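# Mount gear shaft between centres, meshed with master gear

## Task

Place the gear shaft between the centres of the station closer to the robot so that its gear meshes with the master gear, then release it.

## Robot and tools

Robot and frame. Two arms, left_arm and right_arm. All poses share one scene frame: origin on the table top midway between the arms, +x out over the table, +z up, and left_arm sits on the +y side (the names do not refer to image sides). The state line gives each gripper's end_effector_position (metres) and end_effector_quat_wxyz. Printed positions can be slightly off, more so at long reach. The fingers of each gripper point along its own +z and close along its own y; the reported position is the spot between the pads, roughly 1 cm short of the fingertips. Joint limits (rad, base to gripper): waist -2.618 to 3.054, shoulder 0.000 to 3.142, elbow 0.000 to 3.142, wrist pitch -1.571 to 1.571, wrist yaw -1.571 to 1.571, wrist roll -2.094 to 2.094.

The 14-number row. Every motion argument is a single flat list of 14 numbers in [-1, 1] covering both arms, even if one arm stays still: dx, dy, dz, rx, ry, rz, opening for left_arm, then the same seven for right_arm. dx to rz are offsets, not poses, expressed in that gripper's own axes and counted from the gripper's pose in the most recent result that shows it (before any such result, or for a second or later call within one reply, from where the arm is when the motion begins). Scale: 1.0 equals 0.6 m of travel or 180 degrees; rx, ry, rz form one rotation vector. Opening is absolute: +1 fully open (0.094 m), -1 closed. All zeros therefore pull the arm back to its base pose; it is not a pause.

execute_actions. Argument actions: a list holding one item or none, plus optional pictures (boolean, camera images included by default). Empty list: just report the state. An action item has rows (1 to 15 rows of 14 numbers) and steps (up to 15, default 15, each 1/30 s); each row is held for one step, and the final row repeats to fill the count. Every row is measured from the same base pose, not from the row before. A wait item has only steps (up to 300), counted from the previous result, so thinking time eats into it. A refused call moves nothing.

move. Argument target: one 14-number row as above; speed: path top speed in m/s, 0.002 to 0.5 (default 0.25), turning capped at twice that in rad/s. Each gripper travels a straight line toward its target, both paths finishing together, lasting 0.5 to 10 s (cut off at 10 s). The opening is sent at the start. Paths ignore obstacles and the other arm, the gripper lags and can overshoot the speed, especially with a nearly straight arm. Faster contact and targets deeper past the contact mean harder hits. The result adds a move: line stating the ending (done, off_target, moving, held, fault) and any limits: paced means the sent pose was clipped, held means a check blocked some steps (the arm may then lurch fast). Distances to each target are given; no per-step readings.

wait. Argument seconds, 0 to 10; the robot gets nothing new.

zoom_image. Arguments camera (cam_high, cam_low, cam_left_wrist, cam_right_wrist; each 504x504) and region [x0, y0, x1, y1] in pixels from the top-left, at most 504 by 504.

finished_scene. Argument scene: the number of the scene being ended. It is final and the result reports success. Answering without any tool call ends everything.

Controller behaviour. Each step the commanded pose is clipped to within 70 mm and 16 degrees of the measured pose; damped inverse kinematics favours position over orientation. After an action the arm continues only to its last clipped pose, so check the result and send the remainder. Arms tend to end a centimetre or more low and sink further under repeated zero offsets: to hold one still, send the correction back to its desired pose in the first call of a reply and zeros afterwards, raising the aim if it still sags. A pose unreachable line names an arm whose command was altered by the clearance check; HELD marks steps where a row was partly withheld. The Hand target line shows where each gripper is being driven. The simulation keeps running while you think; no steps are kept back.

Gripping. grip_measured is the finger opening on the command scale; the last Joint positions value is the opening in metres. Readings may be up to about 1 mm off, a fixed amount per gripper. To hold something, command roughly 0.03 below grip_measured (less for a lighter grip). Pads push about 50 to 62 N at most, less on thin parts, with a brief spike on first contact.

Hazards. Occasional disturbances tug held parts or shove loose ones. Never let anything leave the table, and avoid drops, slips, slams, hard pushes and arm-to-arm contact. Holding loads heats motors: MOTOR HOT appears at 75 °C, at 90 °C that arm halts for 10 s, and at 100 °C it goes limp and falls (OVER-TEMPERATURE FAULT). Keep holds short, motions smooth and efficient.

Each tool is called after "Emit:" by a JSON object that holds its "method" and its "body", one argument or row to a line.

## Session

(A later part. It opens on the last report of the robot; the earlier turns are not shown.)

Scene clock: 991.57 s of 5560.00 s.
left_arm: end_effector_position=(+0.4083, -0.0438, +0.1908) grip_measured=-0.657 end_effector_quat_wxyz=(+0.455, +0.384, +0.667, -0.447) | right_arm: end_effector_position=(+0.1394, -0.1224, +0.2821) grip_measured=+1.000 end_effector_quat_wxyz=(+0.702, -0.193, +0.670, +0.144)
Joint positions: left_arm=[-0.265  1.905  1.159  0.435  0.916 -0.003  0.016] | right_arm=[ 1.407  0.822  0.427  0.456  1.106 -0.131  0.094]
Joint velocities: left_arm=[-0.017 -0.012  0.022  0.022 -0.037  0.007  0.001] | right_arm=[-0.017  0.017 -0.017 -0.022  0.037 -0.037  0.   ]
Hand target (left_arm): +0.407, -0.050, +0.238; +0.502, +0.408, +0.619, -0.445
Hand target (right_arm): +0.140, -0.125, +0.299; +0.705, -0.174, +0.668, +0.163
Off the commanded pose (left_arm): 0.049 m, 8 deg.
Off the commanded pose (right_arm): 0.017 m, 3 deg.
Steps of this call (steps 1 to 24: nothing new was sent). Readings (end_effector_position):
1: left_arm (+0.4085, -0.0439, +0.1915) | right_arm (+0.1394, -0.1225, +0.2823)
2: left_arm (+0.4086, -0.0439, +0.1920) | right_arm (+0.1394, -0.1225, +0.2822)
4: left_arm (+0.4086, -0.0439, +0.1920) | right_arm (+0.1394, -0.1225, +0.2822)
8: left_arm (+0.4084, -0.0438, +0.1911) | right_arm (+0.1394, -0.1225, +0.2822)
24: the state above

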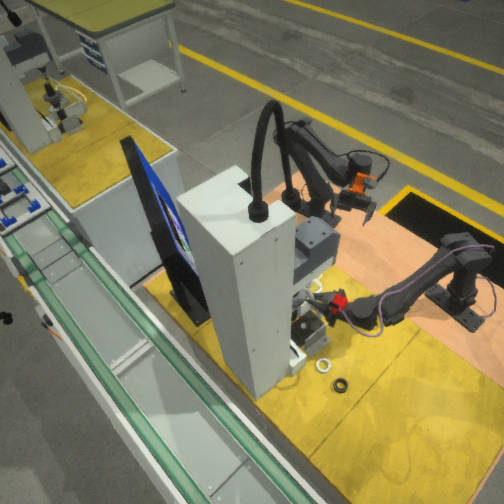

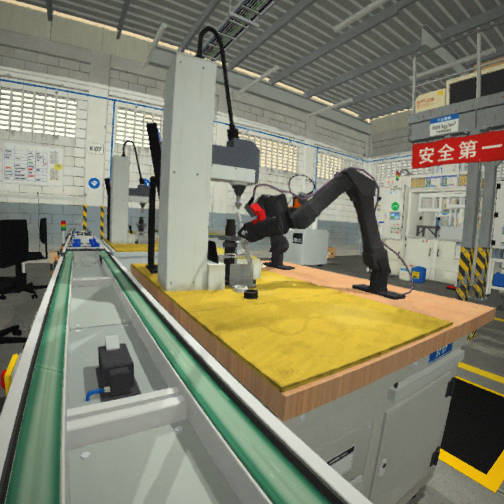

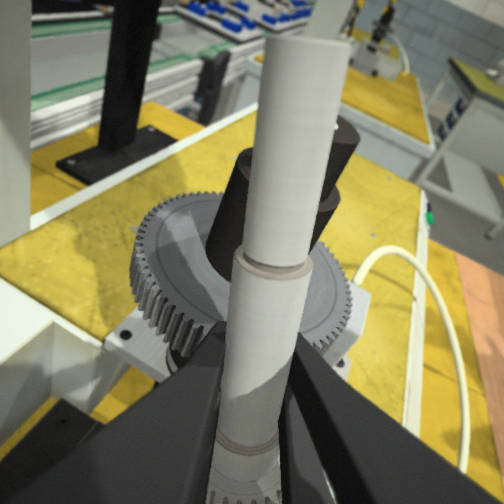

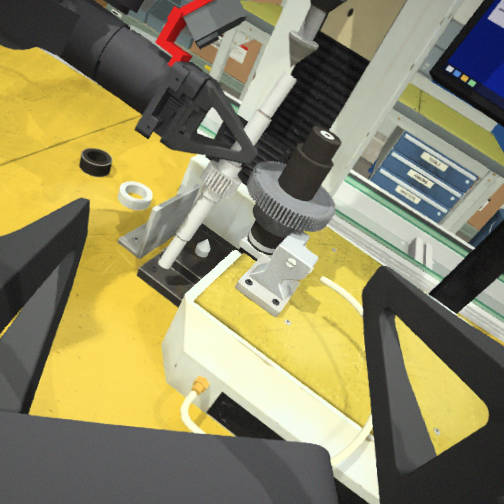

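Emit:
{"method": "execute_actions", "body": {
  "actions": [
    {"rows": [[-0.0794,-0.0212,-0.0032,0.008,-0.028,0.0356,-0.69,-0.028,-0.005,0,0,-0.004,0.016,1],[-0.0804,-0.0216,-0.0036,0.008,-0.0282,0.035,-0.69,-0.028,-0.005,0,0,-0.004,0.016,1],[-0.0813,-0.022,-0.0039,0.008,-0.0285,0.0344,-0.69,-0.028,-0.005,0,0,-0.004,0.016,1],[-0.0822,-0.0224,-0.0042,0.008,-0.0288,0.0338,-0.69,-0.028,-0.005,0,0,-0.004,0.016,1],[-0.0831,-0.0228,-0.0045,0.008,-0.029,0.0332,-0.69,-0.028,-0.005,0,0,-0.004,0.016,1],[-0.0841,-0.0232,-0.0049,0.008,-0.0293,0.0326,-0.69,-0.028,-0.005,0,0,-0.004,0.016,1],[-0.085,-0.0236,-0.0052,0.008,-0.0295,0.032,-0.69,-0.028,-0.005,0,0,-0.004,0.016,1],[-0.0859,-0.024,-0.0055,0.008,-0.0298,0.0314,-0.69,-0.028,-0.005,0,0,-0.004,0.016,1]], "steps": 15}
  ],
  "pictures": false
}}

Emit:
{"method": "wait", "body": {
  "seconds": 0.8
}}

Emit:
{"method": "zoom_image", "body": {
  "camera": "cam_right_wrist",
  "region": [230, 0, 350, 120]
}}

Scene clock: 1034.20 s of 5560.00 s.
left_arm: end_effector_position=(+0.4083, -0.0438, +0.1908) grip_measured=-0.657 end_effector_quat_wxyz=(+0.451, +0.378, +0.671, -0.451) | right_arm: end_effector_position=(+0.1394, -0.1218, +0.2858) grip_measured=+1.000 end_effector_quat_wxyz=(+0.701, -0.190, +0.672, +0.147)
Joint positions: left_arm=[-0.265  1.905  1.159  0.435  0.916 -0.023  0.016] | right_arm=[ 1.407  0.822  0.443  0.437  1.106 -0.12   0.094]
Joint velocities: left_arm=[ 0.007  0.012 -0.007  0.022 -0.007  0.007 -0.   ] | right_arm=[-0.027 -0.002 -0.022 -0.037  0.037 -0.037  0.   ]
Hand target (left_arm): +0.406, -0.049, +0.243; +0.502, +0.402, +0.620, -0.450
Hand target (right_arm): +0.140, -0.124, +0.299; +0.703, -0.175, +0.670, +0.163
Off the commanded pose (left_arm): 0.054 m, 9 deg.
Off the commanded pose (right_arm): 0.014 m, 2 deg.
Steps of this call (steps 1 to 90: nothing new was sent; then 39.13 s passed at rest; steps 91 to 105: all 15 steps of this action). Readings (end_effector_position):
91: left_arm (+0.4083, -0.0438, +0.1908) | right_arm (+0.1394, -0.1224, +0.2824)
92: left_arm (+0.4083, -0.0438, +0.1908) | right_arm (+0.1394, -0.1222, +0.2829)
94: left_arm (+0.4083, -0.0438, +0.1908) | right_arm (+0.1394, -0.1220, +0.2850)
98: left_arm (+0.4083, -0.0438, +0.1908) | right_arm (+0.1394, -0.1219, +0.2865)
105: the state above

Scene clock: 1035.00 s of 5560.00 s.
left_arm: end_effector_position=(+0.4083, -0.0438, +0.1908) grip_measured=-0.657 end_effector_quat_wxyz=(+0.451, +0.377, +0.672, -0.451) | right_arm: end_effector_position=(+0.1394, -0.1218, +0.2856) grip_measured=+1.000 end_effector_quat_wxyz=(+0.701, -0.190, +0.672, +0.147)
Joint positions: left_arm=[-0.265  1.905  1.159  0.435  0.916 -0.025  0.016] | right_arm=[ 1.407  0.822  0.443  0.436  1.106 -0.119  0.094]
Joint velocities: left_arm=[-0.007 -0.027  0.022  0.007 -0.022 -0.037  0.   ] | right_arm=[ 0.007  0.002 -0.037 -0.007  0.007  0.037  0.   ]
Hand target (left_arm): +0.406, -0.049, +0.243; +0.502, +0.402, +0.620, -0.450
Hand target (right_arm): +0.140, -0.124, +0.299; +0.703, -0.175, +0.670, +0.163
Off the commanded pose (left_arm): 0.054 m, 9 deg.
Off the commanded pose (right_arm): 0.014 m, 2 deg.
Steps of this call (steps 1 to 24: nothing new was sent). Readings (end_effector_position):
1: left_arm (+0.4083, -0.0438, +0.1908) | right_arm (+0.1394, -0.1218, +0.2858)
2: left_arm (+0.4083, -0.0438, +0.1908) | right_arm (+0.1394, -0.1218, +0.2857)
4: left_arm (+0.4083, -0.0438, +0.1908) | right_arm (+0.1394, -0.1218, +0.2857)
8: left_arm (+0.4083, -0.0438, +0.1908) | right_arm (+0.1394, -0.1218, +0.2856)
24: the state above

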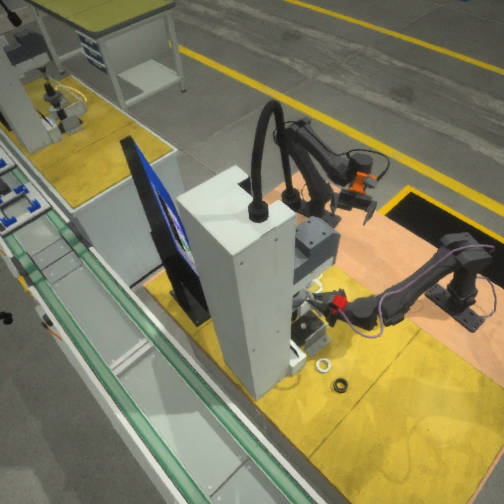

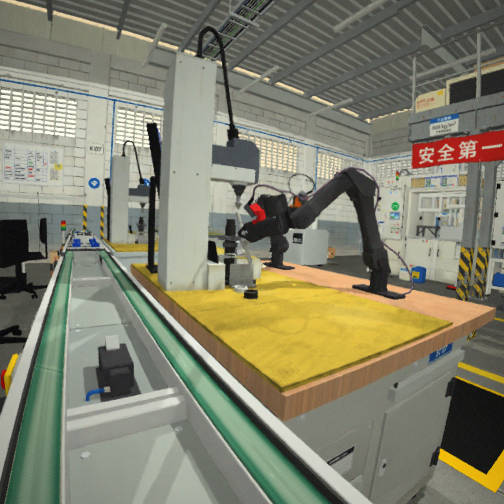

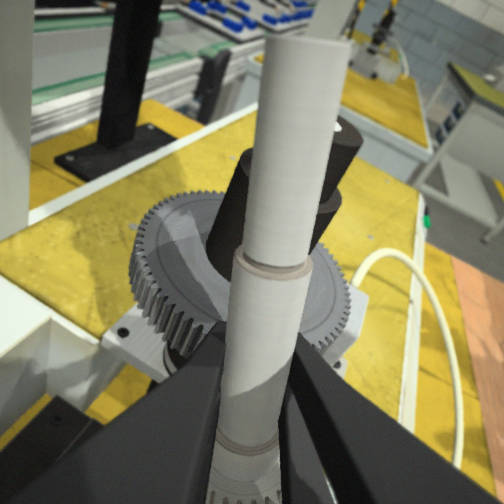

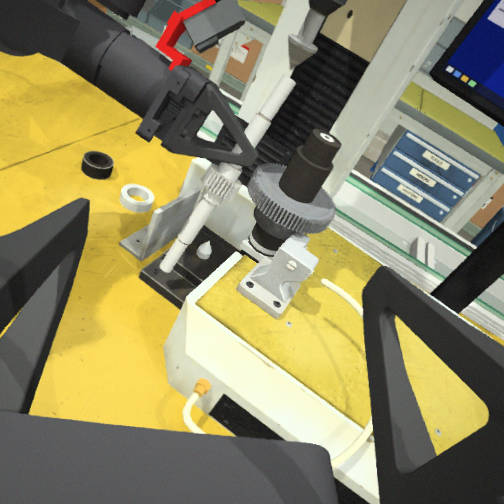

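Region (230, 0, 350, 120) of cam_right_wrist's 504x504 image, scaled by 4.200, with more detail than that image has.

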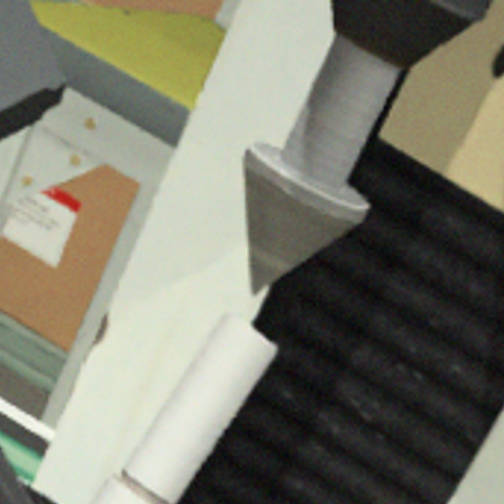

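Emit:
{"method": "execute_actions", "body": {
  "actions": [
    {"rows": [[-0.0863,-0.0263,-0.0058,0.0088,-0.03,0.0382,-0.69,-0.023,-0.004,0,0,-0.003,0.013,1],[-0.0872,-0.0268,-0.0061,0.0088,-0.0302,0.038,-0.69,-0.023,-0.004,0,0,-0.003,0.013,1],[-0.0882,-0.0272,-0.0065,0.0088,-0.0305,0.0379,-0.69,-0.023,-0.004,0,0,-0.003,0.013,1],[-0.0891,-0.0276,-0.0068,0.0088,-0.0307,0.0377,-0.69,-0.023,-0.004,0,0,-0.003,0.013,1],[-0.09,-0.0281,-0.0071,0.0088,-0.031,0.0375,-0.69,-0.023,-0.004,0,0,-0.003,0.013,1],[-0.0909,-0.0285,-0.0074,0.0088,-0.0312,0.0373,-0.69,-0.023,-0.004,0,0,-0.003,0.013,1]], "steps": 15}
  ],
  "pictures": false
}}

Emit:
{"method": "wait", "body": {
  "seconds": 0.8
}}

Emit:
{"method": "zoom_image", "body": {
  "camera": "cam_right_wrist",
  "region": [230, 0, 350, 120]
}}

Scene clock: 1053.77 s of 5560.00 s.
left_arm: end_effector_position=(+0.4071, -0.0433, +0.1982) grip_measured=-0.657 end_effector_quat_wxyz=(+0.454, +0.376, +0.669, -0.452) | right_arm: end_effector_position=(+0.1394, -0.1217, +0.2833) grip_measured=+1.000 end_effector_quat_wxyz=(+0.699, -0.192, +0.674, +0.145)
Joint positions: left_arm=[-0.265  1.889  1.159  0.434  0.916 -0.033  0.016] | right_arm=[ 1.407  0.822  0.443  0.421  1.106 -0.111  0.094]
Joint velocities: left_arm=[-0.007  0.012  0.007  0.007  0.022 -0.022 -0.   ] | right_arm=[-0.017 -0.002 -0.012  0.037 -0.066 -0.007  0.   ]
Hand target (left_arm): +0.405, -0.049, +0.247; +0.502, +0.400, +0.619, -0.452
Hand target (right_arm): +0.140, -0.124, +0.299; +0.701, -0.175, +0.672, +0.162
Off the commanded pose (left_arm): 0.050 m, 8 deg.
Off the commanded pose (right_arm): 0.016 m, 3 deg.
Steps of this call (steps 1 to 90: nothing new was sent; then 15.27 s passed at rest; steps 91 to 105: all 15 steps of this action). Readings (end_effector_position):
91: left_arm (+0.4083, -0.0438, +0.1908) | right_arm (+0.1394, -0.1218, +0.2854)
92: left_arm (+0.4083, -0.0438, +0.1908) | right_arm (+0.1394, -0.1218, +0.2851)
94: left_arm (+0.4082, -0.0437, +0.1915) | right_arm (+0.1394, -0.1218, +0.2844)
98: left_arm (+0.4075, -0.0434, +0.1956) | right_arm (+0.1394, -0.1217, +0.2837)
105: the state above

Scene clock: 1054.57 s of 5560.00 s.
left_arm: end_effector_position=(+0.4071, -0.0433, +0.1982) grip_measured=-0.657 end_effector_quat_wxyz=(+0.454, +0.376, +0.669, -0.452) | right_arm: end_effector_position=(+0.1394, -0.1217, +0.2832) grip_measured=+1.000 end_effector_quat_wxyz=(+0.699, -0.192, +0.674, +0.145)
Joint positions: left_arm=[-0.265  1.889  1.159  0.434  0.916 -0.034  0.016] | right_arm=[ 1.407  0.822  0.443  0.42   1.106 -0.111  0.094]
Joint velocities: left_arm=[-0.017 -0.022 -0.002 -0.037  0.022  0.022  0.   ] | right_arm=[-0.007  0.012 -0.007 -0.022  0.037 -0.007  0.   ]
Hand target (left_arm): +0.405, -0.049, +0.247; +0.502, +0.400, +0.619, -0.452
Hand target (right_arm): +0.140, -0.124, +0.299; +0.701, -0.175, +0.672, +0.162
Off the commanded pose (left_arm): 0.050 m, 8 deg.
Off the commanded pose (right_arm): 0.016 m, 3 deg.
Steps of this call (steps 1 to 24: nothing new was sent). Readings (end_effector_position):
1: left_arm (+0.4071, -0.0433, +0.1982) | right_arm (+0.1394, -0.1217, +0.2833)
2: left_arm (+0.4071, -0.0433, +0.1982) | right_arm (+0.1394, -0.1217, +0.2833)
4: left_arm (+0.4071, -0.0433, +0.1982) | right_arm (+0.1394, -0.1217, +0.2833)
8: left_arm (+0.4071, -0.0433, +0.1982) | right_arm (+0.1394, -0.1217, +0.2832)
24: the state above

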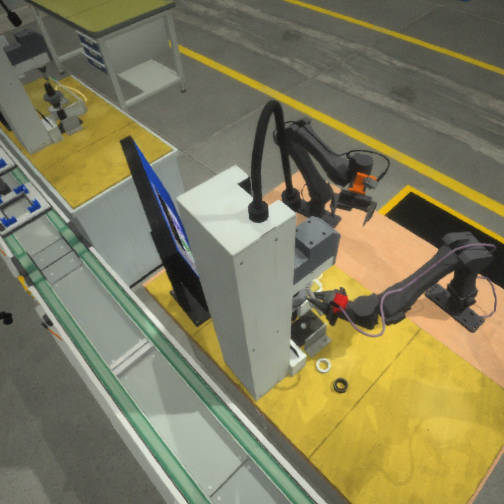

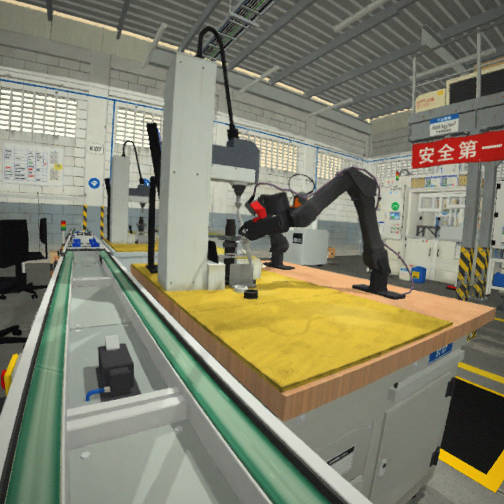

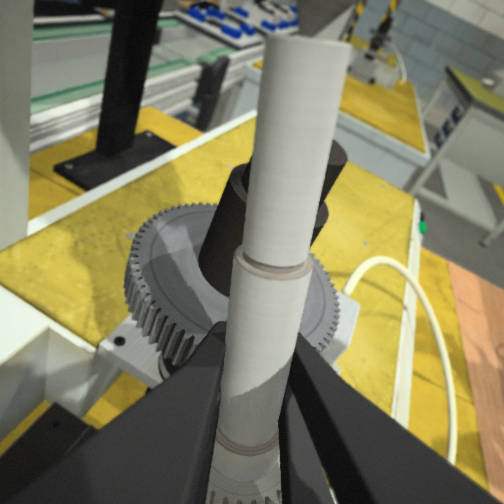

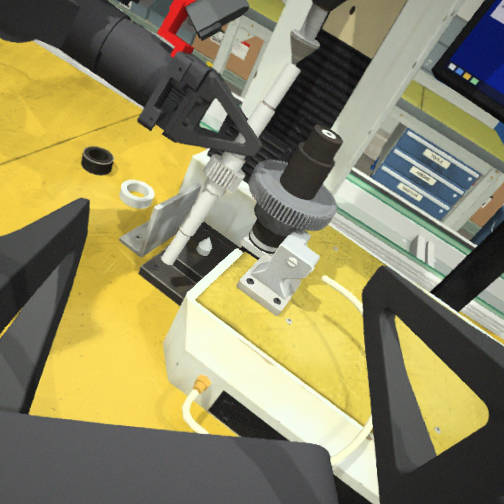

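Region (230, 0, 350, 120) of cam_right_wrist's 504x504 image, scaled by 4.200, with more detail than that image has.

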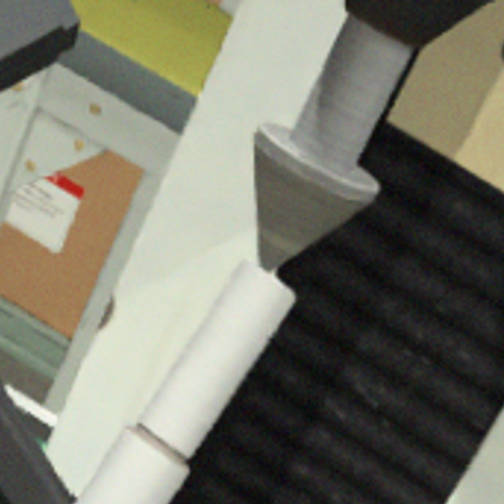

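Emit:
{"method": "execute_actions", "body": {
  "actions": [
    {"rows": [[-0.0819,-0.0235,-0.0032,0.0098,-0.0286,0.0368,-0.69,-0.026,-0.004,0,0,-0.003,0.014,1],[-0.0839,-0.0237,-0.0034,0.0098,-0.0291,0.0375,-0.69,-0.026,-0.004,0,0,-0.003,0.014,1],[-0.086,-0.024,-0.0035,0.0098,-0.0297,0.0383,-0.69,-0.026,-0.004,0,0,-0.003,0.014,1],[-0.088,-0.0242,-0.0036,0.0098,-0.0303,0.039,-0.69,-0.026,-0.004,0,0,-0.003,0.014,1],[-0.09,-0.0244,-0.0038,0.0098,-0.0309,0.0398,-0.69,-0.026,-0.004,0,0,-0.003,0.014,1],[-0.092,-0.0246,-0.0039,0.0098,-0.0314,0.0406,-0.69,-0.026,-0.004,0,0,-0.003,0.014,1],[-0.094,-0.0248,-0.004,0.0098,-0.032,0.0413,-0.69,-0.026,-0.004,0,0,-0.003,0.014,1],[-0.0961,-0.0251,-0.0041,0.0098,-0.0326,0.0421,-0.69,-0.026,-0.004,0,0,-0.003,0.014,1],[-0.0981,-0.0253,-0.0043,0.0098,-0.0331,0.0428,-0.69,-0.026,-0.004,0,0,-0.003,0.014,1],[-0.1001,-0.0255,-0.0044,0.0098,-0.0337,0.0436,-0.69,-0.026,-0.004,0,0,-0.003,0.014,1]], "steps": 15}
  ],
  "pictures": false
}}

Emit:
{"method": "wait", "body": {
  "seconds": 0.8
}}

Emit:
{"method": "zoom_image", "body": {
  "camera": "cam_right_wrist",
  "region": [230, 0, 350, 120]
}}

Scene clock: 1079.57 s of 5560.00 s.
left_arm: end_effector_position=(+0.4077, -0.0437, +0.1998) grip_measured=-0.657 end_effector_quat_wxyz=(+0.453, +0.376, +0.669, -0.453) | right_arm: end_effector_position=(+0.1394, -0.1211, +0.2866) grip_measured=+1.000 end_effector_quat_wxyz=(+0.697, -0.190, +0.675, +0.147)
Joint positions: left_arm=[-0.265  1.889  1.167  0.423  0.917 -0.034  0.016] | right_arm=[ 1.407  0.822  0.459  0.399  1.106 -0.099  0.094]
Joint velocities: left_arm=[ 0.007  0.007 -0.002 -0.007  0.007  0.022  0.   ] | right_arm=[-0.002  0.022  0.002  0.022 -0.051  0.081  0.   ]
Hand target (left_arm): +0.406, -0.049, +0.259; +0.512, +0.404, +0.610, -0.450
Hand target (right_arm): +0.140, -0.123, +0.299; +0.699, -0.177, +0.674, +0.161
Off the commanded pose (left_arm): 0.060 m, 10 deg.
Off the commanded pose (right_arm): 0.013 m, 2 deg.
Steps of this call (steps 1 to 90: nothing new was sent; then 21.50 s passed at rest; steps 91 to 105: all 15 steps of this action). Readings (end_effector_position):
91: left_arm (+0.4071, -0.0433, +0.1982) | right_arm (+0.1394, -0.1216, +0.2834)
92: left_arm (+0.4071, -0.0433, +0.1982) | right_arm (+0.1394, -0.1215, +0.2840)
94: left_arm (+0.4071, -0.0433, +0.1982) | right_arm (+0.1394, -0.1213, +0.2860)
98: left_arm (+0.4077, -0.0435, +0.1995) | right_arm (+0.1394, -0.1212, +0.2874)
105: the state above

Scene clock: 1080.37 s of 5560.00 s.
left_arm: end_effector_position=(+0.4077, -0.0437, +0.1998) grip_measured=-0.657 end_effector_quat_wxyz=(+0.453, +0.376, +0.669, -0.453) | right_arm: end_effector_position=(+0.1394, -0.1211, +0.2864) grip_measured=+1.000 end_effector_quat_wxyz=(+0.697, -0.191, +0.675, +0.147)
Joint positions: left_arm=[-0.265  1.889  1.167  0.423  0.917 -0.034  0.016] | right_arm=[ 1.407  0.822  0.459  0.398  1.106 -0.099  0.094]
Joint velocities: left_arm=[-0.012  0.002  0.002 -0.007  0.007  0.022  0.   ] | right_arm=[ 0.012 -0.012  0.012  0.022 -0.007 -0.051  0.   ]
Hand target (left_arm): +0.406, -0.049, +0.259; +0.512, +0.404, +0.610, -0.450
Hand target (right_arm): +0.140, -0.123, +0.299; +0.699, -0.177, +0.674, +0.161
Off the commanded pose (left_arm): 0.060 m, 10 deg.
Off the commanded pose (right_arm): 0.013 m, 2 deg.
Steps of this call (steps 1 to 24: nothing new was sent). Readings (end_effector_position):
1: left_arm (+0.4077, -0.0437, +0.1997) | right_arm (+0.1394, -0.1211, +0.2866)
2: left_arm (+0.4077, -0.0437, +0.1997) | right_arm (+0.1394, -0.1211, +0.2865)
4: left_arm (+0.4077, -0.0437, +0.1998) | right_arm (+0.1394, -0.1211, +0.2865)
8: left_arm (+0.4077, -0.0437, +0.1998) | right_arm (+0.1394, -0.1211, +0.2864)
24: the state above

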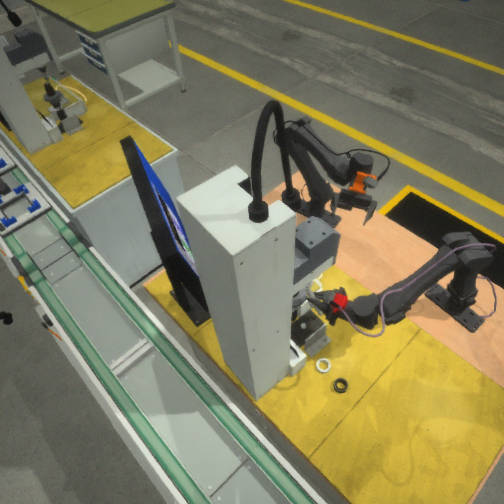

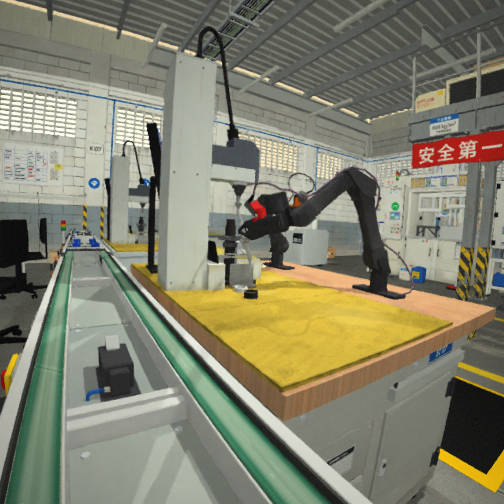

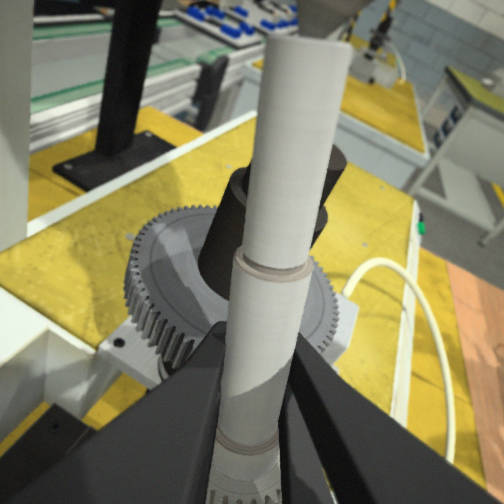

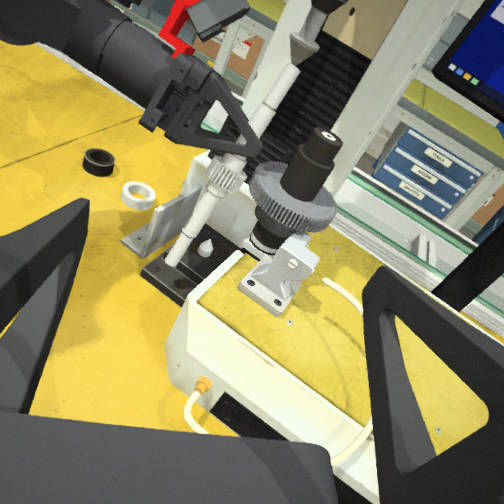

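Region (230, 0, 350, 120) of cam_right_wrist's 504x504 image, scaled by 4.200, with more detail than that image has.

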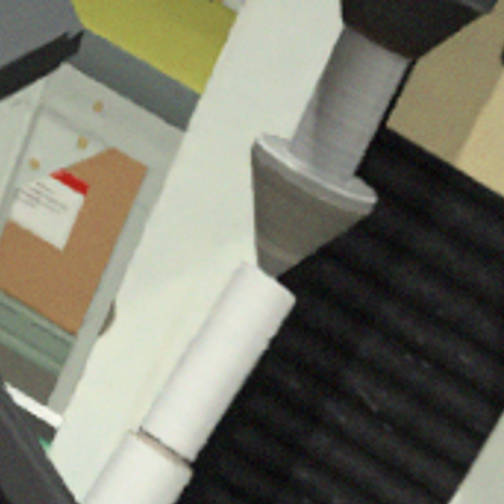

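Emit:
{"method": "execute_actions", "body": {
  "actions": [
    {"rows": [[-0.099,-0.026,-0.0051,0.0098,-0.0349,0.0452,-0.69,-0.021,-0.004,0,0,-0.003,0.012,1],[-0.1007,-0.0265,-0.0055,0.0098,-0.0361,0.0468,-0.69,-0.021,-0.004,0,0,-0.003,0.012,1],[-0.1025,-0.027,-0.0058,0.0098,-0.0373,0.0484,-0.69,-0.021,-0.004,0,0,-0.003,0.012,1],[-0.1042,-0.0275,-0.0061,0.0098,-0.0385,0.05,-0.69,-0.021,-0.004,0,0,-0.003,0.012,1],[-0.106,-0.0279,-0.0064,0.0098,-0.0396,0.0515,-0.69,-0.021,-0.004,0,0,-0.003,0.012,1],[-0.1077,-0.0284,-0.0068,0.0098,-0.0408,0.0531,-0.69,-0.021,-0.004,0,0,-0.003,0.012,1],[-0.1095,-0.0289,-0.0071,0.0098,-0.042,0.0547,-0.69,-0.021,-0.004,0,0,-0.003,0.012,1],[-0.1112,-0.0294,-0.0074,0.0098,-0.0432,0.0563,-0.69,-0.021,-0.004,0,0,-0.003,0.012,1]], "steps": 15}
  ],
  "pictures": false
}}

Emit:
{"method": "wait", "body": {
  "seconds": 0.8
}}

Emit:
{"method": "zoom_image", "body": {
  "camera": "cam_right_wrist",
  "region": [230, 0, 350, 120]
}}

Scene clock: 1114.23 s of 5560.00 s.
left_arm: end_effector_position=(+0.4078, -0.0438, +0.2001) grip_measured=-0.657 end_effector_quat_wxyz=(+0.454, +0.376, +0.669, -0.453) | right_arm: end_effector_position=(+0.1394, -0.1211, +0.2850) grip_measured=+1.000 end_effector_quat_wxyz=(+0.696, -0.192, +0.676, +0.145)
Joint positions: left_arm=[-0.265  1.889  1.167  0.425  0.918 -0.034  0.016] | right_arm=[ 1.407  0.822  0.459  0.388  1.106 -0.093  0.094]
Joint velocities: left_arm=[-0.002  0.007  0.007  0.007 -0.037  0.007 -0.001] | right_arm=[-0.007 -0.007  0.002 -0.081 -0.007 -0.007  0.   ]
Hand target (left_arm): +0.405, -0.049, +0.267; +0.527, +0.411, +0.596, -0.446
Hand target (right_arm): +0.140, -0.123, +0.299; +0.698, -0.177, +0.675, +0.161
Off the commanded pose (left_arm): 0.069 m, 13 deg.
Off the commanded pose (right_arm): 0.014 m, 2 deg.
Steps of this call (steps 1 to 90: nothing new was sent; then 30.37 s passed at rest; steps 91 to 105: all 15 steps of this action). Readings (end_effector_position):
91: left_arm (+0.4077, -0.0437, +0.1998) | right_arm (+0.1394, -0.1211, +0.2862)
92: left_arm (+0.4077, -0.0437, +0.1998) | right_arm (+0.1394, -0.1211, +0.2861)
94: left_arm (+0.4077, -0.0437, +0.1998) | right_arm (+0.1394, -0.1211, +0.2857)
98: left_arm (+0.4078, -0.0438, +0.2001) | right_arm (+0.1394, -0.1211, +0.2852)
105: the state above

Scene clock: 1115.03 s of 5560.00 s.
left_arm: end_effector_position=(+0.4078, -0.0438, +0.2001) grip_measured=-0.657 end_effector_quat_wxyz=(+0.454, +0.376, +0.669, -0.453) | right_arm: end_effector_position=(+0.1394, -0.1211, +0.2849) grip_measured=+1.000 end_effector_quat_wxyz=(+0.696, -0.192, +0.676, +0.145)
Joint positions: left_arm=[-0.265  1.889  1.167  0.425  0.918 -0.034  0.016] | right_arm=[ 1.407  0.822  0.459  0.388  1.106 -0.093  0.094]
Joint velocities: left_arm=[-0.002 -0.002 -0.022  0.007 -0.037  0.007  0.001] | right_arm=[ 0.002  0.002  0.017 -0.051 -0.081  0.037  0.   ]
Hand target (left_arm): +0.405, -0.049, +0.267; +0.527, +0.411, +0.596, -0.446
Hand target (right_arm): +0.140, -0.123, +0.299; +0.698, -0.177, +0.675, +0.161
Off the commanded pose (left_arm): 0.069 m, 13 deg.
Off the commanded pose (right_arm): 0.014 m, 2 deg.
Steps of this call (steps 1 to 24: nothing new was sent). Readings (end_effector_position):
1: left_arm (+0.4078, -0.0438, +0.2001) | right_arm (+0.1394, -0.1211, +0.2850)
2: left_arm (+0.4078, -0.0438, +0.2001) | right_arm (+0.1394, -0.1211, +0.2850)
4: left_arm (+0.4078, -0.0438, +0.2001) | right_arm (+0.1394, -0.1211, +0.2849)
8: left_arm (+0.4078, -0.0438, +0.2001) | right_arm (+0.1394, -0.1211, +0.2849)
24: the state above

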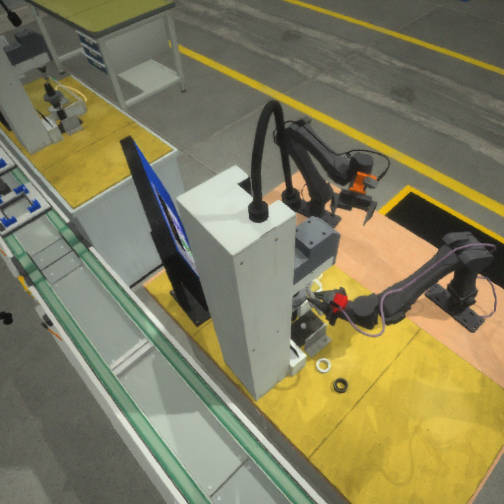

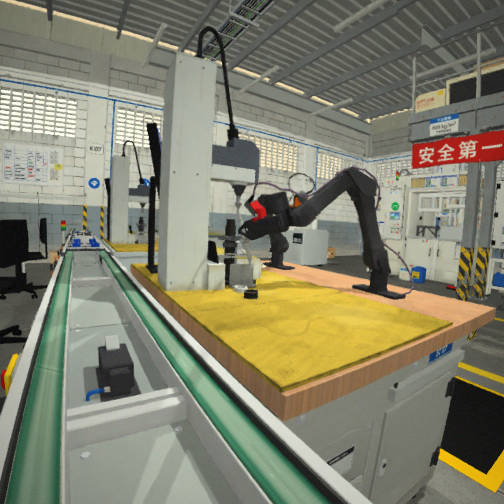

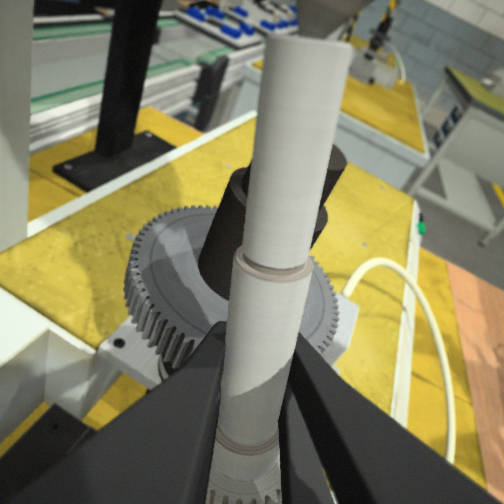

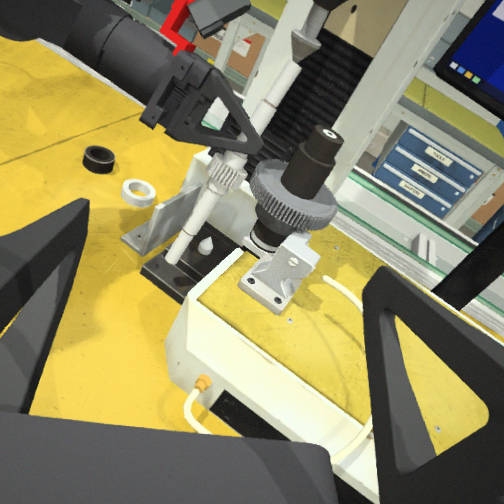

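Region (230, 0, 350, 120) of cam_right_wrist's 504x504 image, scaled by 4.200, with more detail than that image has.

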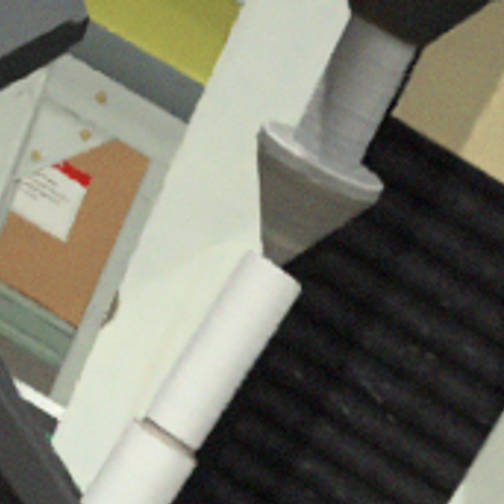

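Emit:
{"method": "execute_actions", "body": {
  "actions": [
    {"rows": [[-0.105,-0.0275,-0.006,0.0098,-0.039,0.05,-0.69,-0.024,-0.008,0.014,0,-0.008,0.013,1],[-0.0972,-0.0255,-0.0048,0.0098,-0.0337,0.0436,-0.69,-0.025,-0.013,0.028,-0.001,-0.012,0.014,1],[-0.0972,-0.0255,-0.0048,0.0098,-0.0337,0.0436,-0.69,-0.026,-0.018,0.042,-0.001,-0.017,0.015,1],[-0.0972,-0.0255,-0.0048,0.0098,-0.0337,0.0436,-0.69,-0.027,-0.023,0.056,-0.002,-0.021,0.016,1],[-0.0972,-0.0255,-0.0048,0.0098,-0.0337,0.0436,-0.69,-0.028,-0.029,0.07,-0.002,-0.026,0.017,1],[-0.0972,-0.0255,-0.0048,0.0098,-0.0337,0.0436,-0.69,-0.03,-0.034,0.085,-0.002,-0.03,0.018,1]], "steps": 15}
  ],
  "pictures": false
}}

Emit:
{"method": "execute_actions", "body": {
  "actions": [
    {"rows": [[-0.0972,-0.0255,-0.0048,0.0098,-0.0337,0.0436,-0.69,-0.024,-0.008,0.02,0,-0.01,0.01,1],[-0.0972,-0.0255,-0.0048,0.0098,-0.0337,0.0436,-0.69,-0.023,-0.013,0.033,-0.001,-0.014,0.011,1],[-0.0972,-0.0255,-0.0048,0.0098,-0.0337,0.0436,-0.69,-0.022,-0.018,0.046,-0.001,-0.019,0.012,1],[-0.0972,-0.0255,-0.0048,0.0098,-0.0337,0.0436,-0.69,-0.021,-0.023,0.059,-0.002,-0.023,0.013,1],[-0.0972,-0.0255,-0.0048,0.0098,-0.0337,0.0436,-0.69,-0.02,-0.028,0.072,-0.002,-0.028,0.014,1],[-0.0972,-0.0255,-0.0048,0.0098,-0.0337,0.0436,-0.69,-0.019,-0.032,0.085,-0.002,-0.032,0.015,1]], "steps": 15}
  ],
  "pictures": false
}}

Emit:
{"method": "execute_actions", "body": {
  "actions": [
    {"rows": [[-0.0972,-0.0255,-0.0048,0.0098,-0.0337,0.0436,-0.69,-0.023,-0.008,0.02,0,-0.012,0.006,1],[-0.0972,-0.0255,-0.0048,0.0098,-0.0337,0.0436,-0.69,-0.021,-0.013,0.033,-0.001,-0.016,0.007,1],[-0.0972,-0.0255,-0.0048,0.0098,-0.0337,0.0436,-0.69,-0.019,-0.018,0.046,-0.001,-0.021,0.008,1],[-0.0972,-0.0255,-0.0048,0.0098,-0.0337,0.0436,-0.69,-0.017,-0.023,0.059,-0.002,-0.025,0.009,1],[-0.0972,-0.0255,-0.0048,0.0098,-0.0337,0.0436,-0.69,-0.014,-0.028,0.072,-0.002,-0.03,0.01,1],[-0.0972,-0.0255,-0.0048,0.0098,-0.0337,0.0436,-0.69,-0.012,-0.032,0.085,-0.002,-0.034,0.011,1]], "steps": 15}
  ],
  "pictures": false
}}

Emit:
{"method": "wait", "body": {
  "seconds": 0.8
}}

Scene clock: 1189.53 s of 5560.00 s.
left_arm: end_effector_position=(+0.4077, -0.0437, +0.1997) grip_measured=-0.657 end_effector_quat_wxyz=(+0.453, +0.376, +0.670, -0.453) | right_arm: end_effector_position=(+0.1929, -0.1203, +0.2977) grip_measured=+1.000 end_effector_quat_wxyz=(+0.718, -0.168, +0.658, +0.155)
Joint positions: left_arm=[-0.265  1.889  1.167  0.422  0.918 -0.034  0.016] | right_arm=[ 1.097  0.893  0.459  0.548  0.812 -0.12   0.094]
Joint velocities: left_arm=[-0.002  0.002  0.027  0.037  0.037 -0.037 -0.001] | right_arm=[-0.042  0.051 -0.002  0.154 -0.212 -0.007  0.   ]
Hand target (left_arm): +0.406, -0.049, +0.259; +0.511, +0.405, +0.610, -0.451
Hand target (right_arm): +0.192, -0.116, +0.306; +0.724, -0.169, +0.646, +0.174
Off the commanded pose (left_arm): 0.061 m, 10 deg.
Off the commanded pose (right_arm): 0.009 m, 3 deg.
Steps of this call (steps 1 to 90: nothing new was sent; then 71.00 s passed at rest; steps 91 to 105: all 15 steps of this action). Readings (end_effector_position):
91: left_arm (+0.4078, -0.0438, +0.2001) | right_arm (+0.1403, -0.1208, +0.2851)
92: left_arm (+0.4077, -0.0437, +0.1999) | right_arm (+0.1440, -0.1214, +0.2857)
94: left_arm (+0.4077, -0.0437, +0.1997) | right_arm (+0.1585, -0.1264, +0.2888)
98: left_arm (+0.4077, -0.0437, +0.1997) | right_arm (+0.1901, -0.1350, +0.2935)
105: the state above

Scene clock: 1190.03 s of 5560.00 s.
left_arm: end_effector_position=(+0.4077, -0.0437, +0.1997) grip_measured=-0.657 end_effector_quat_wxyz=(+0.453, +0.376, +0.670, -0.453) | right_arm: end_effector_position=(+0.2440, -0.1194, +0.2946) grip_measured=+1.000 end_effector_quat_wxyz=(+0.733, -0.162, +0.642, +0.155)
Joint positions: left_arm=[-0.265  1.889  1.167  0.422  0.918 -0.034  0.016] | right_arm=[ 0.847  1.047  0.462  0.733  0.568 -0.118  0.094]
Joint velocities: left_arm=[ 0.002  0.007 -0.012 -0.007  0.022 -0.007  0.001] | right_arm=[-0.017  0.022  0.007  0.227 -0.168 -0.022  0.   ]
Hand target (left_arm): +0.406, -0.049, +0.258; +0.510, +0.404, +0.611, -0.451
Hand target (right_arm): +0.244, -0.116, +0.314; +0.747, -0.149, +0.623, +0.181
Off the commanded pose (left_arm): 0.060 m, 10 deg.
Off the commanded pose (right_arm): 0.020 m, 4 deg.
Steps of this call (steps 1 to 15: all 15 steps of this action). Readings (end_effector_position):
1: left_arm (+0.4077, -0.0437, +0.1997) | right_arm (+0.1938, -0.1198, +0.2983)
2: left_arm (+0.4077, -0.0437, +0.1997) | right_arm (+0.1979, -0.1212, +0.2988)
4: left_arm (+0.4077, -0.0437, +0.1997) | right_arm (+0.2128, -0.1270, +0.2985)
8: left_arm (+0.4077, -0.0437, +0.1997) | right_arm (+0.2427, -0.1311, +0.2903)
15: the state above

Scene clock: 1190.53 s of 5560.00 s.
left_arm: end_effector_position=(+0.4077, -0.0437, +0.1997) grip_measured=-0.657 end_effector_quat_wxyz=(+0.453, +0.376, +0.670, -0.453) | right_arm: end_effector_position=(+0.2950, -0.1177, +0.2859) grip_measured=+1.000 end_effector_quat_wxyz=(+0.747, -0.159, +0.627, +0.154)
Joint positions: left_arm=[-0.265  1.889  1.167  0.422  0.918 -0.034  0.016] | right_arm=[ 0.657  1.262  0.501  0.938  0.381 -0.111  0.094]
Joint velocities: left_arm=[-0.002  0.002 -0.002  0.022 -0.051  0.022 -0.   ] | right_arm=[-0.002  0.002 -0.002  0.271 -0.11  -0.007  0.   ]
Hand target (left_arm): +0.406, -0.049, +0.258; +0.510, +0.404, +0.611, -0.451
Hand target (right_arm): +0.295, -0.116, +0.308; +0.764, -0.146, +0.603, +0.176
Off the commanded pose (left_arm): 0.060 m, 10 deg.
Off the commanded pose (right_arm): 0.023 m, 5 deg.
Steps of this call (steps 1 to 15: all 15 steps of this action). Readings (end_effector_position):
1: left_arm (+0.4077, -0.0437, +0.1997) | right_arm (+0.2446, -0.1192, +0.2959)
2: left_arm (+0.4077, -0.0437, +0.1997) | right_arm (+0.2480, -0.1205, +0.2969)
4: left_arm (+0.4077, -0.0437, +0.1997) | right_arm (+0.2621, -0.1249, +0.2970)
8: left_arm (+0.4077, -0.0437, +0.1997) | right_arm (+0.2934, -0.1271, +0.2849)
15: the state above

Scene clock: 1191.33 s of 5560.00 s.
left_arm: end_effector_position=(+0.4077, -0.0437, +0.1997) grip_measured=-0.657 end_effector_quat_wxyz=(+0.453, +0.376, +0.670, -0.453) | right_arm: end_effector_position=(+0.2927, -0.1162, +0.2939) grip_measured=+1.000 end_effector_quat_wxyz=(+0.755, -0.157, +0.615, +0.166)
Joint positions: left_arm=[-0.265  1.889  1.167  0.422  0.918 -0.034  0.016] | right_arm=[ 0.657  1.262  0.501  0.971  0.364 -0.109  0.094]
Joint velocities: left_arm=[ 0.012 -0.002 -0.007  0.007  0.037  0.022  0.001] | right_arm=[-0.022 -0.007  0.022  0.007  0.007  0.022  0.   ]
Hand target (left_arm): +0.406, -0.049, +0.258; +0.510, +0.404, +0.611, -0.451
Hand target (right_arm): +0.295, -0.116, +0.308; +0.764, -0.146, +0.603, +0.177
Off the commanded pose (left_arm): 0.060 m, 10 deg.
Off the commanded pose (right_arm): 0.016 m, 3 deg.
Steps of this call (steps 1 to 24: nothing new was sent). Readings (end_effector_position):
1: left_arm (+0.4077, -0.0437, +0.1997) | right_arm (+0.2945, -0.1174, +0.2877)
2: left_arm (+0.4077, -0.0437, +0.1997) | right_arm (+0.2942, -0.1172, +0.2891)
4: left_arm (+0.4077, -0.0437, +0.1997) | right_arm (+0.2936, -0.1168, +0.2911)
8: left_arm (+0.4077, -0.0437, +0.1997) | right_arm (+0.2930, -0.1165, +0.2929)
24: the state above

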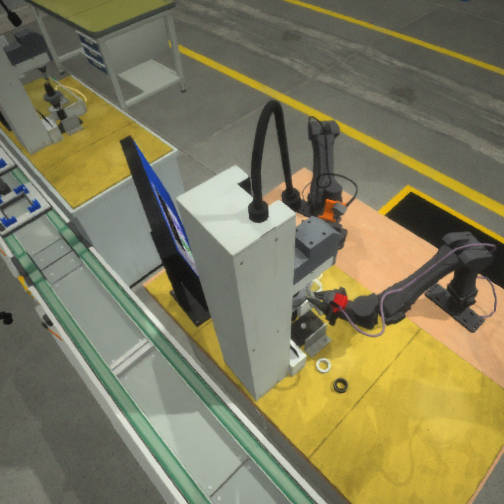

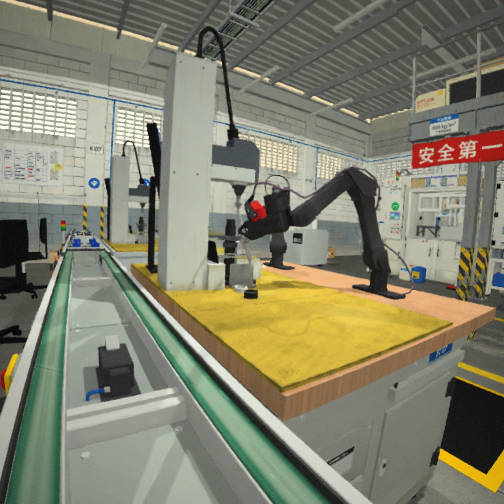

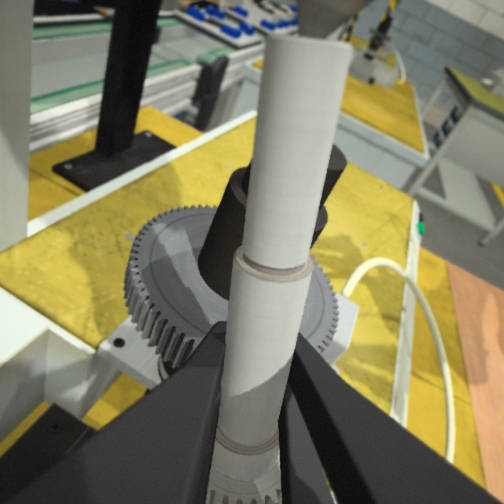

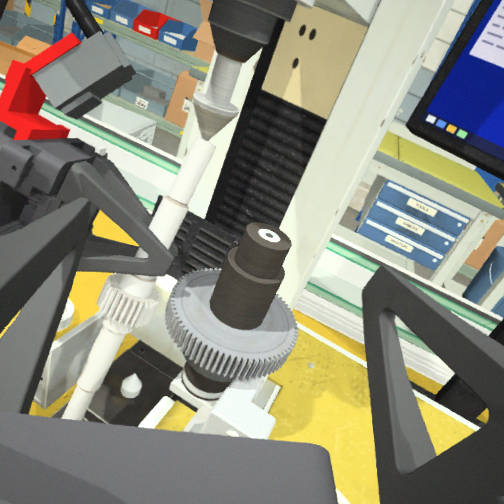

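Emit:
{"method": "execute_actions", "body": {
  "actions": [
    {"rows": [[-0.0972,-0.0255,-0.0048,0.0098,-0.0337,0.0436,-0.69,-0.02,0.002,0.02,0,-0.018,0.009,0.0],[-0.0972,-0.0255,-0.0048,0.0098,-0.0337,0.0436,-0.69,-0.0175,0.007,0.032,0,-0.023,0.009,0.0],[-0.0972,-0.0255,-0.0048,0.0098,-0.0337,0.0436,-0.69,-0.015,0.011,0.044,0,-0.029,0.01,0.0],[-0.0972,-0.0255,-0.0048,0.0098,-0.0337,0.0436,-0.69,-0.013,0.016,0.056,0,-0.034,0.01,0.0],[-0.0972,-0.0255,-0.0048,0.0098,-0.0337,0.0436,-0.69,-0.0105,0.02,0.067,0,-0.04,0.011,0.0],[-0.0972,-0.0255,-0.0048,0.0098,-0.0337,0.0436,-0.69,-0.008,0.024,0.079,0,-0.046,0.011,0.0],[-0.0972,-0.0255,-0.0048,0.0098,-0.0337,0.0436,-0.69,-0.006,0.029,0.091,0,-0.051,0.012,0.0],[-0.0972,-0.0255,-0.0048,0.0098,-0.0337,0.0436,-0.69,-0.0035,0.0333,0.1027,0,-0.057,0.012,0.0]], "steps": 15}
  ],
  "pictures": false
}}

Emit:
{"method": "wait", "body": {
  "seconds": 1.0
}}

Scene clock: 1225.20 s of 5560.00 s.
left_arm: end_effector_position=(+0.4077, -0.0437, +0.1997) grip_measured=-0.657 end_effector_quat_wxyz=(+0.453, +0.376, +0.670, -0.453) | right_arm: end_effector_position=(+0.3357, -0.0694, +0.2734) grip_measured=+0.001 end_effector_quat_wxyz=(+0.774, -0.153, +0.588, +0.178)
Joint positions: left_arm=[-0.265  1.889  1.167  0.422  0.918 -0.034  0.016] | right_arm=[ 0.644  1.658  0.654  1.285  0.332 -0.122  0.047]
Joint velocities: left_arm=[ 0.017  0.002 -0.017 -0.037 -0.081  0.007 -0.001] | right_arm=[-0.017 -0.007  0.027  0.33  -0.051 -0.095 -0.   ]
Hand target (left_arm): +0.406, -0.049, +0.258; +0.510, +0.404, +0.611, -0.451
Hand target (right_arm): +0.335, -0.073, +0.306; +0.803, -0.130, +0.549, +0.192
Off the commanded pose (left_arm): 0.060 m, 10 deg.
Off the commanded pose (right_arm): 0.034 m, 7 deg.
Steps of this call (steps 1 to 90: nothing new was sent; then 30.37 s passed at rest; steps 91 to 105: all 15 steps of this action). Readings (end_effector_position):
91: left_arm (+0.4077, -0.0437, +0.1997) | right_arm (+0.2931, -0.1158, +0.2940)
92: left_arm (+0.4077, -0.0437, +0.1997) | right_arm (+0.2946, -0.1144, +0.2948)
94: left_arm (+0.4077, -0.0437, +0.1997) | right_arm (+0.3025, -0.1069, +0.2940)
98: left_arm (+0.4077, -0.0437, +0.1997) | right_arm (+0.3243, -0.0834, +0.2814)
105: the state above

Scene clock: 1226.20 s of 5560.00 s.
left_arm: end_effector_position=(+0.4077, -0.0437, +0.1997) grip_measured=-0.657 end_effector_quat_wxyz=(+0.453, +0.376, +0.670, -0.453) | right_arm: end_effector_position=(+0.3332, -0.0720, +0.2918) grip_measured=+0.001 end_effector_quat_wxyz=(+0.793, -0.138, +0.563, +0.189)
Joint positions: left_arm=[-0.265  1.889  1.167  0.422  0.918 -0.034  0.016] | right_arm=[ 0.643  1.658  0.664  1.348  0.33  -0.125  0.047]
Joint velocities: left_arm=[ 0.012  0.007  0.002 -0.022 -0.022  0.007  0.001] | right_arm=[ 0.012 -0.022 -0.007 -0.007 -0.022 -0.066  0.   ]
Hand target (left_arm): +0.406, -0.049, +0.258; +0.510, +0.404, +0.611, -0.451
Hand target (right_arm): +0.335, -0.073, +0.306; +0.803, -0.131, +0.549, +0.192
Off the commanded pose (left_arm): 0.060 m, 10 deg.
Off the commanded pose (right_arm): 0.016 m, 2 deg.
Steps of this call (steps 1 to 30: nothing new was sent). Readings (end_effector_position):
1: left_arm (+0.4077, -0.0437, +0.1997) | right_arm (+0.3354, -0.0699, +0.2772)
2: left_arm (+0.4077, -0.0437, +0.1997) | right_arm (+0.3351, -0.0704, +0.2811)
4: left_arm (+0.4077, -0.0437, +0.1997) | right_arm (+0.3345, -0.0709, +0.2865)
8: left_arm (+0.4077, -0.0437, +0.1997) | right_arm (+0.3336, -0.0716, +0.2902)
30: the state above

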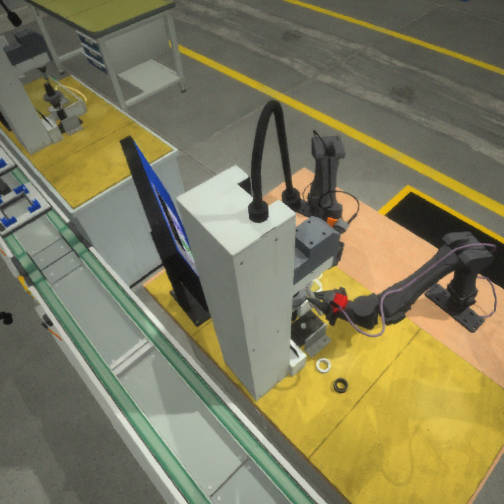

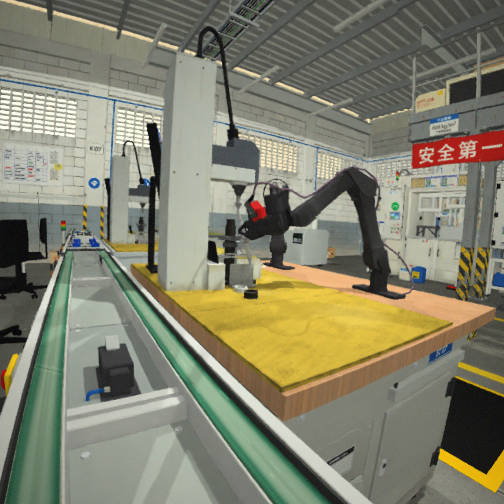

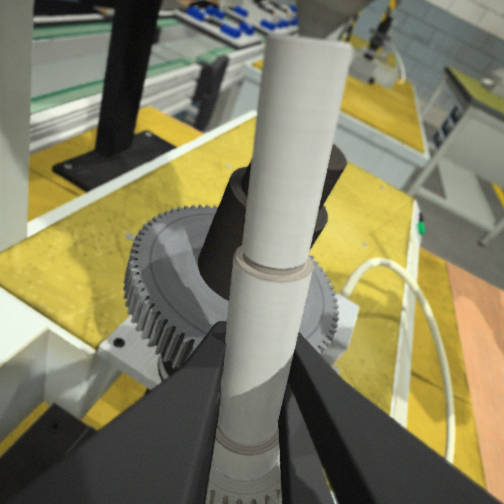

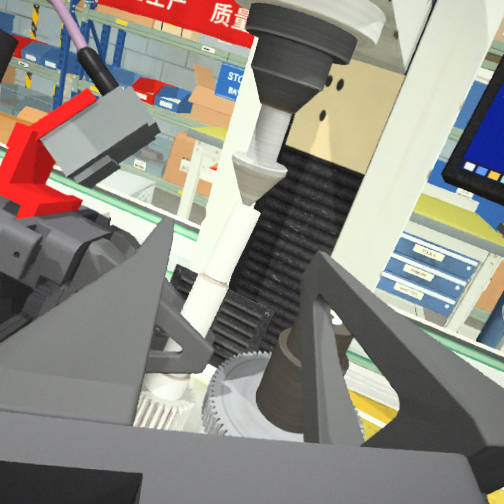

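Emit:
{"method": "zoom_image", "body": {
  "camera": "cam_low",
  "region": [210, 160, 310, 260]
}}

Region (210, 160, 310, 260) of cam_low's 504x504 image, scaled by 5.040, with more detail than that image has.

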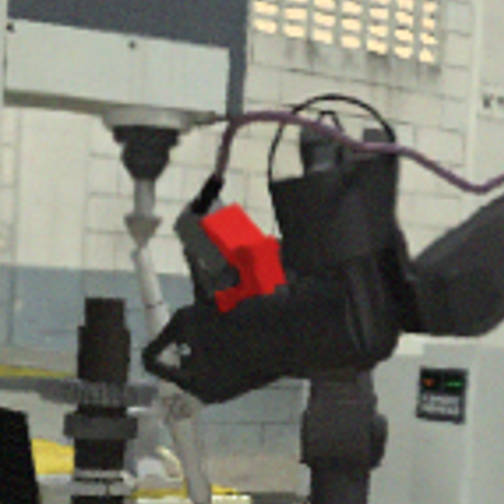

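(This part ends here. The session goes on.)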